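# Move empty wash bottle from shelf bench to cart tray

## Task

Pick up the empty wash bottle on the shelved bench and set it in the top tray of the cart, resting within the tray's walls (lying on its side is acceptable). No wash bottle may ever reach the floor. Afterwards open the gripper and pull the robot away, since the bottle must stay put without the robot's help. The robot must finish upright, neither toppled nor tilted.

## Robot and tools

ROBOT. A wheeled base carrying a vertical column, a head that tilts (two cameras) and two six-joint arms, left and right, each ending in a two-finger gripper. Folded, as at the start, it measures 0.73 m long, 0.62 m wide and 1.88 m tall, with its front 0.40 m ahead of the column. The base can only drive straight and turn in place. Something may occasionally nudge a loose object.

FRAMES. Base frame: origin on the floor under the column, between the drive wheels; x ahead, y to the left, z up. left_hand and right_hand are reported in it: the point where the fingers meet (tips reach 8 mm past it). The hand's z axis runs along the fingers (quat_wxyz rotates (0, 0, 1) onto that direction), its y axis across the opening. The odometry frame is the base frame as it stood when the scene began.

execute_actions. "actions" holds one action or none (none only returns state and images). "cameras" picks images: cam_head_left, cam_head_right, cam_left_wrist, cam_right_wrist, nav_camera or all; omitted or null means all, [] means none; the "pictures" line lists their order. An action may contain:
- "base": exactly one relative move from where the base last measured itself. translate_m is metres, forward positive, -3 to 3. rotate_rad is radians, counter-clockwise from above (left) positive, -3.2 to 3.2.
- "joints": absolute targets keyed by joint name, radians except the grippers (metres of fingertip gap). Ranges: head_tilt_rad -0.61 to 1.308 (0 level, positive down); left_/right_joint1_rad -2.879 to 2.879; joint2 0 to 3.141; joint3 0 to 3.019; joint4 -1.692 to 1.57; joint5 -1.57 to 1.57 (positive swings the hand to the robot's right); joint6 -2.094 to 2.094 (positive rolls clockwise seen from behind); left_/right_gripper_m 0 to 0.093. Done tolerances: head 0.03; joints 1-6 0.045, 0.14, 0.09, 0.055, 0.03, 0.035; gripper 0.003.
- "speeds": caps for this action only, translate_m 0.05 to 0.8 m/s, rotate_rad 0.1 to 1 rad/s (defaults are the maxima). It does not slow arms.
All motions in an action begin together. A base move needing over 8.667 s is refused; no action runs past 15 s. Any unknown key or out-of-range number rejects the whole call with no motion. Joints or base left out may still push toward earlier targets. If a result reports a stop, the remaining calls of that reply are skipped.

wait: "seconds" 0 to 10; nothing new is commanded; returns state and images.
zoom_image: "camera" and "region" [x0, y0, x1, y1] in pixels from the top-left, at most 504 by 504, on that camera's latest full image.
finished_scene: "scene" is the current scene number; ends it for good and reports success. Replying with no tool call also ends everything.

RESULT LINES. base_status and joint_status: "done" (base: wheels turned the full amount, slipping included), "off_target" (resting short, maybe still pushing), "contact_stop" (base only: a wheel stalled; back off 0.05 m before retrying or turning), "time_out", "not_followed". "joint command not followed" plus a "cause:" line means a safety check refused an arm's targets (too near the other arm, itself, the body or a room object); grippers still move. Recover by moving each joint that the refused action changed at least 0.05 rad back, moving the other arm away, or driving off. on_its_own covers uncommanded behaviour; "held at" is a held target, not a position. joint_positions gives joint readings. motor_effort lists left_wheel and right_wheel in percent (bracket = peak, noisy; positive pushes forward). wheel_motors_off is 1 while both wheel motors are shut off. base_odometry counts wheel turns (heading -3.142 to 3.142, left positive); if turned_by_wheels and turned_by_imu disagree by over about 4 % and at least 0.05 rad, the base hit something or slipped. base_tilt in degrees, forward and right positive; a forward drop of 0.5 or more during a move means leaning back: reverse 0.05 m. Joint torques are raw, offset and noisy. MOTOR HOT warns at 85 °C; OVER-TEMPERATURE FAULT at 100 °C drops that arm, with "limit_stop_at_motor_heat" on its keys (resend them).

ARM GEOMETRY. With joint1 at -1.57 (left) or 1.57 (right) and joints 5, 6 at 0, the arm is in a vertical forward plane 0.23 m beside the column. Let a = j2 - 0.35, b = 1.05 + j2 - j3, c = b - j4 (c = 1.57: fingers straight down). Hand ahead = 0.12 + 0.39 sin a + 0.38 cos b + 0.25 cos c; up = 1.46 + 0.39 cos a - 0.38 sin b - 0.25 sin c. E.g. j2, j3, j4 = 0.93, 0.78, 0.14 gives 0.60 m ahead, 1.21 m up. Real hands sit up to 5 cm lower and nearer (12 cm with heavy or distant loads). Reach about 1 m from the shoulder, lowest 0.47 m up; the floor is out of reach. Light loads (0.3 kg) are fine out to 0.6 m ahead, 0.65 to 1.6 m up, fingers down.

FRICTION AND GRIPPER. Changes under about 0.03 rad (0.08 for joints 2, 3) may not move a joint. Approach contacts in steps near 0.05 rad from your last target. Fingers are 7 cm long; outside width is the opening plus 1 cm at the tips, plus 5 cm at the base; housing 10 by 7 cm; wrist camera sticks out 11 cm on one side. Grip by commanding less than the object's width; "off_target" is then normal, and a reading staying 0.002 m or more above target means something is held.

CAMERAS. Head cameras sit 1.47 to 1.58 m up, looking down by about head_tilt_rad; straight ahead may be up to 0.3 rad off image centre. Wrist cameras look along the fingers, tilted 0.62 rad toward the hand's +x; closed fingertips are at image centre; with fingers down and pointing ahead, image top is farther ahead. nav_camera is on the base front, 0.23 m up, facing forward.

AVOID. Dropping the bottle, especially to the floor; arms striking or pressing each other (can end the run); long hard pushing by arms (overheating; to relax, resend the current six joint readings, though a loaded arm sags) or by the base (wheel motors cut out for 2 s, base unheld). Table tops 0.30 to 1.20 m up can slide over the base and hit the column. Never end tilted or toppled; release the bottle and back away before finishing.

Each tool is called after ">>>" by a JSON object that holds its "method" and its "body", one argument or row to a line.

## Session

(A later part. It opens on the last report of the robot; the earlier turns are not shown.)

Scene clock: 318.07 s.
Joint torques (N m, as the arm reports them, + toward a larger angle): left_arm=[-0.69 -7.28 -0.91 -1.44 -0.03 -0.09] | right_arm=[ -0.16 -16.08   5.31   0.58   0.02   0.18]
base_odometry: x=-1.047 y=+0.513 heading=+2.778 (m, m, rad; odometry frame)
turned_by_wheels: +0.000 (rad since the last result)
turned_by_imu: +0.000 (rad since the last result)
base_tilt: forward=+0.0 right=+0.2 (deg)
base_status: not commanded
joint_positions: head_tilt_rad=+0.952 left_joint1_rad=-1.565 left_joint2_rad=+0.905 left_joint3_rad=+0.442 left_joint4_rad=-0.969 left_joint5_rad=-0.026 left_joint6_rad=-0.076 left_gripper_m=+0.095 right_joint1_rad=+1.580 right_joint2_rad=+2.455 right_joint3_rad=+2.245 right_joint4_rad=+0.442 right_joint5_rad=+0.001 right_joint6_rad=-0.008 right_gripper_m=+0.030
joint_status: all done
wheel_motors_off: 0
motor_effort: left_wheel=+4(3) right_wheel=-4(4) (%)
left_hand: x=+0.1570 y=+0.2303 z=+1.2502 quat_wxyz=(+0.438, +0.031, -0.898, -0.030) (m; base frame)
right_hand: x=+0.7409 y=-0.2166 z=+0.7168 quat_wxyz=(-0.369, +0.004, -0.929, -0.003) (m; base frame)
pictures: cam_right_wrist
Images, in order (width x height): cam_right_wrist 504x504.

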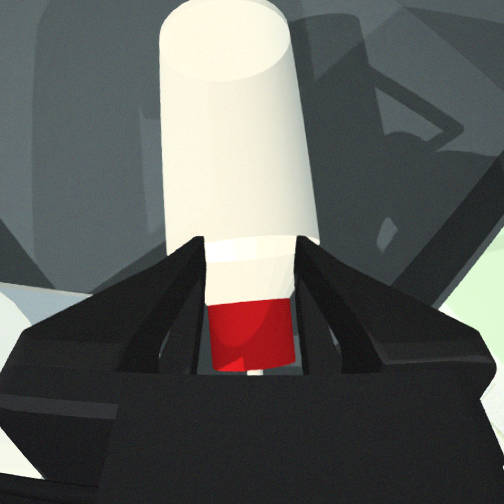

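>>> {"method": "execute_actions", "body": {
  "actions": [
    {"joints":{"right_joint3_rad":2.45,"right_joint4_rad":0.22,"right_joint2_rad":2.52}}
  ],
  "cameras": ["cam_right_wrist"]
}}

>>> {"method": "execute_actions", "body": {
  "actions": [
    {"joints":{"right_gripper_m":0.07}}
  ],
  "cameras": []
}}

>>> {"method": "execute_actions", "body": {
  "actions": [
    {"joints":{"right_joint2_rad":2.1,"right_joint3_rad":2.05}}
  ],
  "cameras": []
}}

>>> {"method": "execute_actions", "body": {
  "actions": [
    {"base":{"translate_m":-0.3},"joints":{"right_joint2_rad":0.92,"right_joint3_rad":0.4,"right_joint4_rad":-0.98,"right_gripper_m":0.093}}
  ],
  "cameras": ["cam_head_left"]
}}

>>> {"method": "zoom_image", "body": {
  "camera": "cam_head_left",
  "region": [240, 0, 540, 220]
}}

Scene clock: 330.47 s.
Joint torques (N m, as the arm reports them, + toward a larger angle): left_arm=[-0.77 -7.32 -0.61 -1.26 -0.02 -0.06] | right_arm=[ -0.49 -16.69   8.31   0.72   0.13   0.19]
base_odometry: x=-1.047 y=+0.513 heading=+2.778 (m, m, rad; odometry frame)
turned_by_wheels: +0.000 (rad since the last result)
turned_by_imu: +0.001 (rad since the last result)
base_tilt: forward=-0.1 right=+0.2 (deg)
base_status: not commanded
joint_positions: head_tilt_rad=+0.952 left_joint1_rad=-1.565 left_joint2_rad=+0.905 left_joint3_rad=+0.441 left_joint4_rad=-0.969 left_joint5_rad=-0.026 left_joint6_rad=-0.076 left_gripper_m=+0.095 right_joint1_rad=+1.581 right_joint2_rad=+2.490 right_joint3_rad=+2.427 right_joint4_rad=+0.238 right_joint5_rad=-0.002 right_joint6_rad=-0.008 right_gripper_m=+0.030
joint_status: all done
wheel_motors_off: 0
motor_effort: left_wheel=+3(5) right_wheel=-4(4) (%)
left_hand: x=+0.1568 y=+0.2303 z=+1.2503 quat_wxyz=(+0.438, +0.031, -0.898, -0.030) (m; base frame)
right_hand: x=+0.7749 y=-0.2147 z=+0.7170 quat_wxyz=(-0.342, +0.005, -0.940, -0.005) (m; base frame)
pictures: cam_right_wrist
Images, in order (width x height): cam_right_wrist 504x504.

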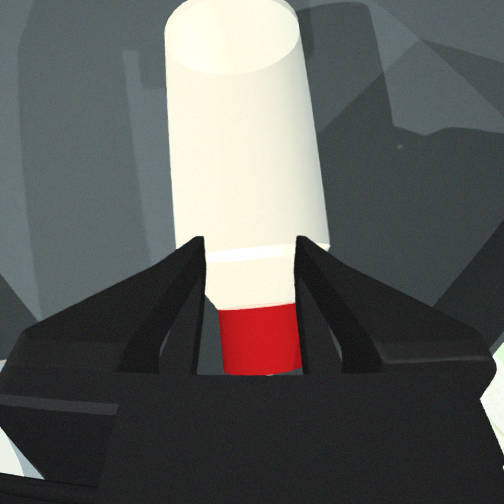

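Scene clock: 331.13 s.
Joint torques (N m, as the arm reports them, + toward a larger angle): left_arm=[-0.65 -7.4  -0.92 -1.51 -0.02 -0.08] | right_arm=[ -0.12 -17.09   8.17   0.65   0.09   0.18]
base_odometry: x=-1.047 y=+0.513 heading=+2.778 (m, m, rad; odometry frame)
turned_by_wheels: +0.000 (rad since the last result)
turned_by_imu: +0.000 (rad since the last result)
base_tilt: forward=+0.0 right=+0.3 (deg)
base_status: not commanded
joint_positions: head_tilt_rad=+0.952 left_joint1_rad=-1.565 left_joint2_rad=+0.905 left_joint3_rad=+0.441 left_joint4_rad=-0.969 left_joint5_rad=-0.026 left_joint6_rad=-0.076 left_gripper_m=+0.095 right_joint1_rad=+1.581 right_joint2_rad=+2.498 right_joint3_rad=+2.427 right_joint4_rad=+0.238 right_joint5_rad=-0.001 right_joint6_rad=-0.008 right_gripper_m=+0.070
joint_status: all done
wheel_motors_off: 0
motor_effort: left_wheel=+3(3) right_wheel=-4(3) (%)
left_hand: x=+0.1568 y=+0.2303 z=+1.2503 quat_wxyz=(+0.438, +0.031, -0.898, -0.030) (m; base frame)
right_hand: x=+0.7687 y=-0.2153 z=+0.7116 quat_wxyz=(-0.338, +0.005, -0.941, -0.004) (m; base frame)
pictures: none
No camera images: the call's "cameras" was empty. Leave "cameras" out to get every camera's image.

Scene clock: 332.73 s.
Joint torques (N m, as the arm reports them, + toward a larger angle): left_arm=[-0.41 -8.11 -0.99 -1.33  0.   -0.07] | right_arm=[ -0.43 -20.47   6.15   0.99   0.04   0.2 ]
base_odometry: x=-1.047 y=+0.513 heading=+2.778 (m, m, rad; odometry frame)
turned_by_wheels: +0.000 (rad since the last result)
turned_by_imu: +0.000 (rad since the last result)
base_tilt: forward=+0.0 right=+0.2 (deg)
base_status: not commanded
joint_positions: head_tilt_rad=+0.952 left_joint1_rad=-1.565 left_joint2_rad=+0.905 left_joint3_rad=+0.441 left_joint4_rad=-0.969 left_joint5_rad=-0.026 left_joint6_rad=-0.076 left_gripper_m=+0.095 right_joint1_rad=+1.581 right_joint2_rad=+2.091 right_joint3_rad=+2.050 right_joint4_rad=+0.231 right_joint5_rad=+0.001 right_joint6_rad=-0.008 right_gripper_m=+0.070
joint_status: all done
wheel_motors_off: 0
motor_effort: left_wheel=+4(4) right_wheel=-4(4) (%)
left_hand: x=+0.1568 y=+0.2303 z=+1.2503 quat_wxyz=(+0.438, +0.031, -0.898, -0.030) (m; base frame)
right_hand: x=+0.8410 y=-0.2165 z=+0.8653 quat_wxyz=(-0.349, +0.005, -0.937, -0.003) (m; base frame)
pictures: none
No camera images: the call's "cameras" was empty. Leave "cameras" out to get every camera's image.

Scene clock: 334.63 s.
Joint torques (N m, as the arm reports them, + toward a larger angle): left_arm=[-0.83 -6.94 -0.55 -1.38 -0.01 -0.07] | right_arm=[-0.37 -6.51 -0.68 -1.8   0.06  0.18]
base_odometry: x=-0.767 y=+0.406 heading=+2.779 (m, m, rad; odometry frame)
turned_by_wheels: +0.001 (rad since the last result)
turned_by_imu: +0.001 (rad since the last result)
base_tilt: forward=-0.1 right=+0.3 (deg)
base_status: done
joint_positions: head_tilt_rad=+0.952 left_joint1_rad=-1.565 left_joint2_rad=+0.905 left_joint3_rad=+0.438 left_joint4_rad=-0.969 left_joint5_rad=-0.026 left_joint6_rad=-0.076 left_gripper_m=+0.095 right_joint1_rad=+1.581 right_joint2_rad=+0.930 right_joint3_rad=+0.395 right_joint4_rad=-0.971 right_joint5_rad=+0.001 right_joint6_rad=-0.008 right_gripper_m=+0.093
joint_status: all done
wheel_motors_off: 0
motor_effort: left_wheel=+0(39) right_wheel=-1(42) (%)
left_hand: x=+0.1551 y=+0.2303 z=+1.2509 quat_wxyz=(+0.440, +0.031, -0.897, -0.030) (m; base frame)
right_hand: x=+0.1270 y=-0.2236 z=+1.2591 quat_wxyz=(+0.472, +0.008, -0.882, -0.004) (m; base frame)
pictures: cam_head_left
Images, in order (width x height): cam_head_left 672x504.

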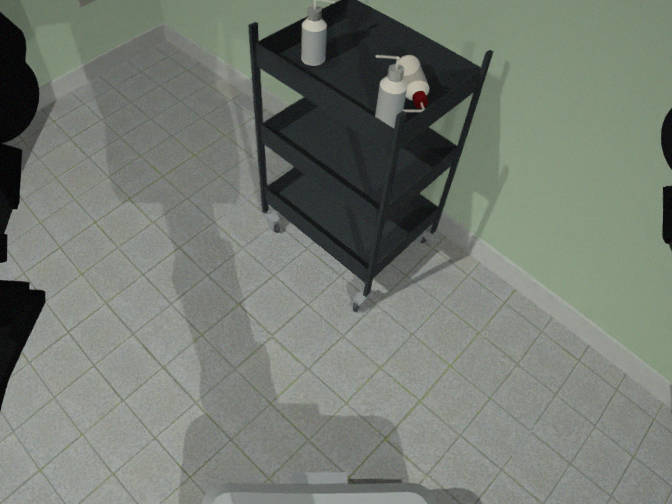

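Region (240, 0, 540, 220) of cam_head_left's 672x504 image, scaled by 1.680, with more detail than that image has; it fills the top 370 rows of this view, and the rest is white.

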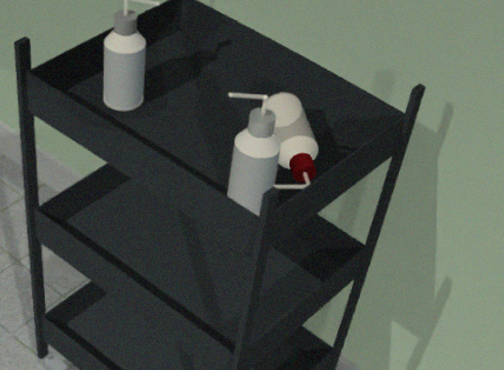

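>>> {"method": "finished_scene", "body": {
  "scene": 1
}}

The scene is finished: the task was done.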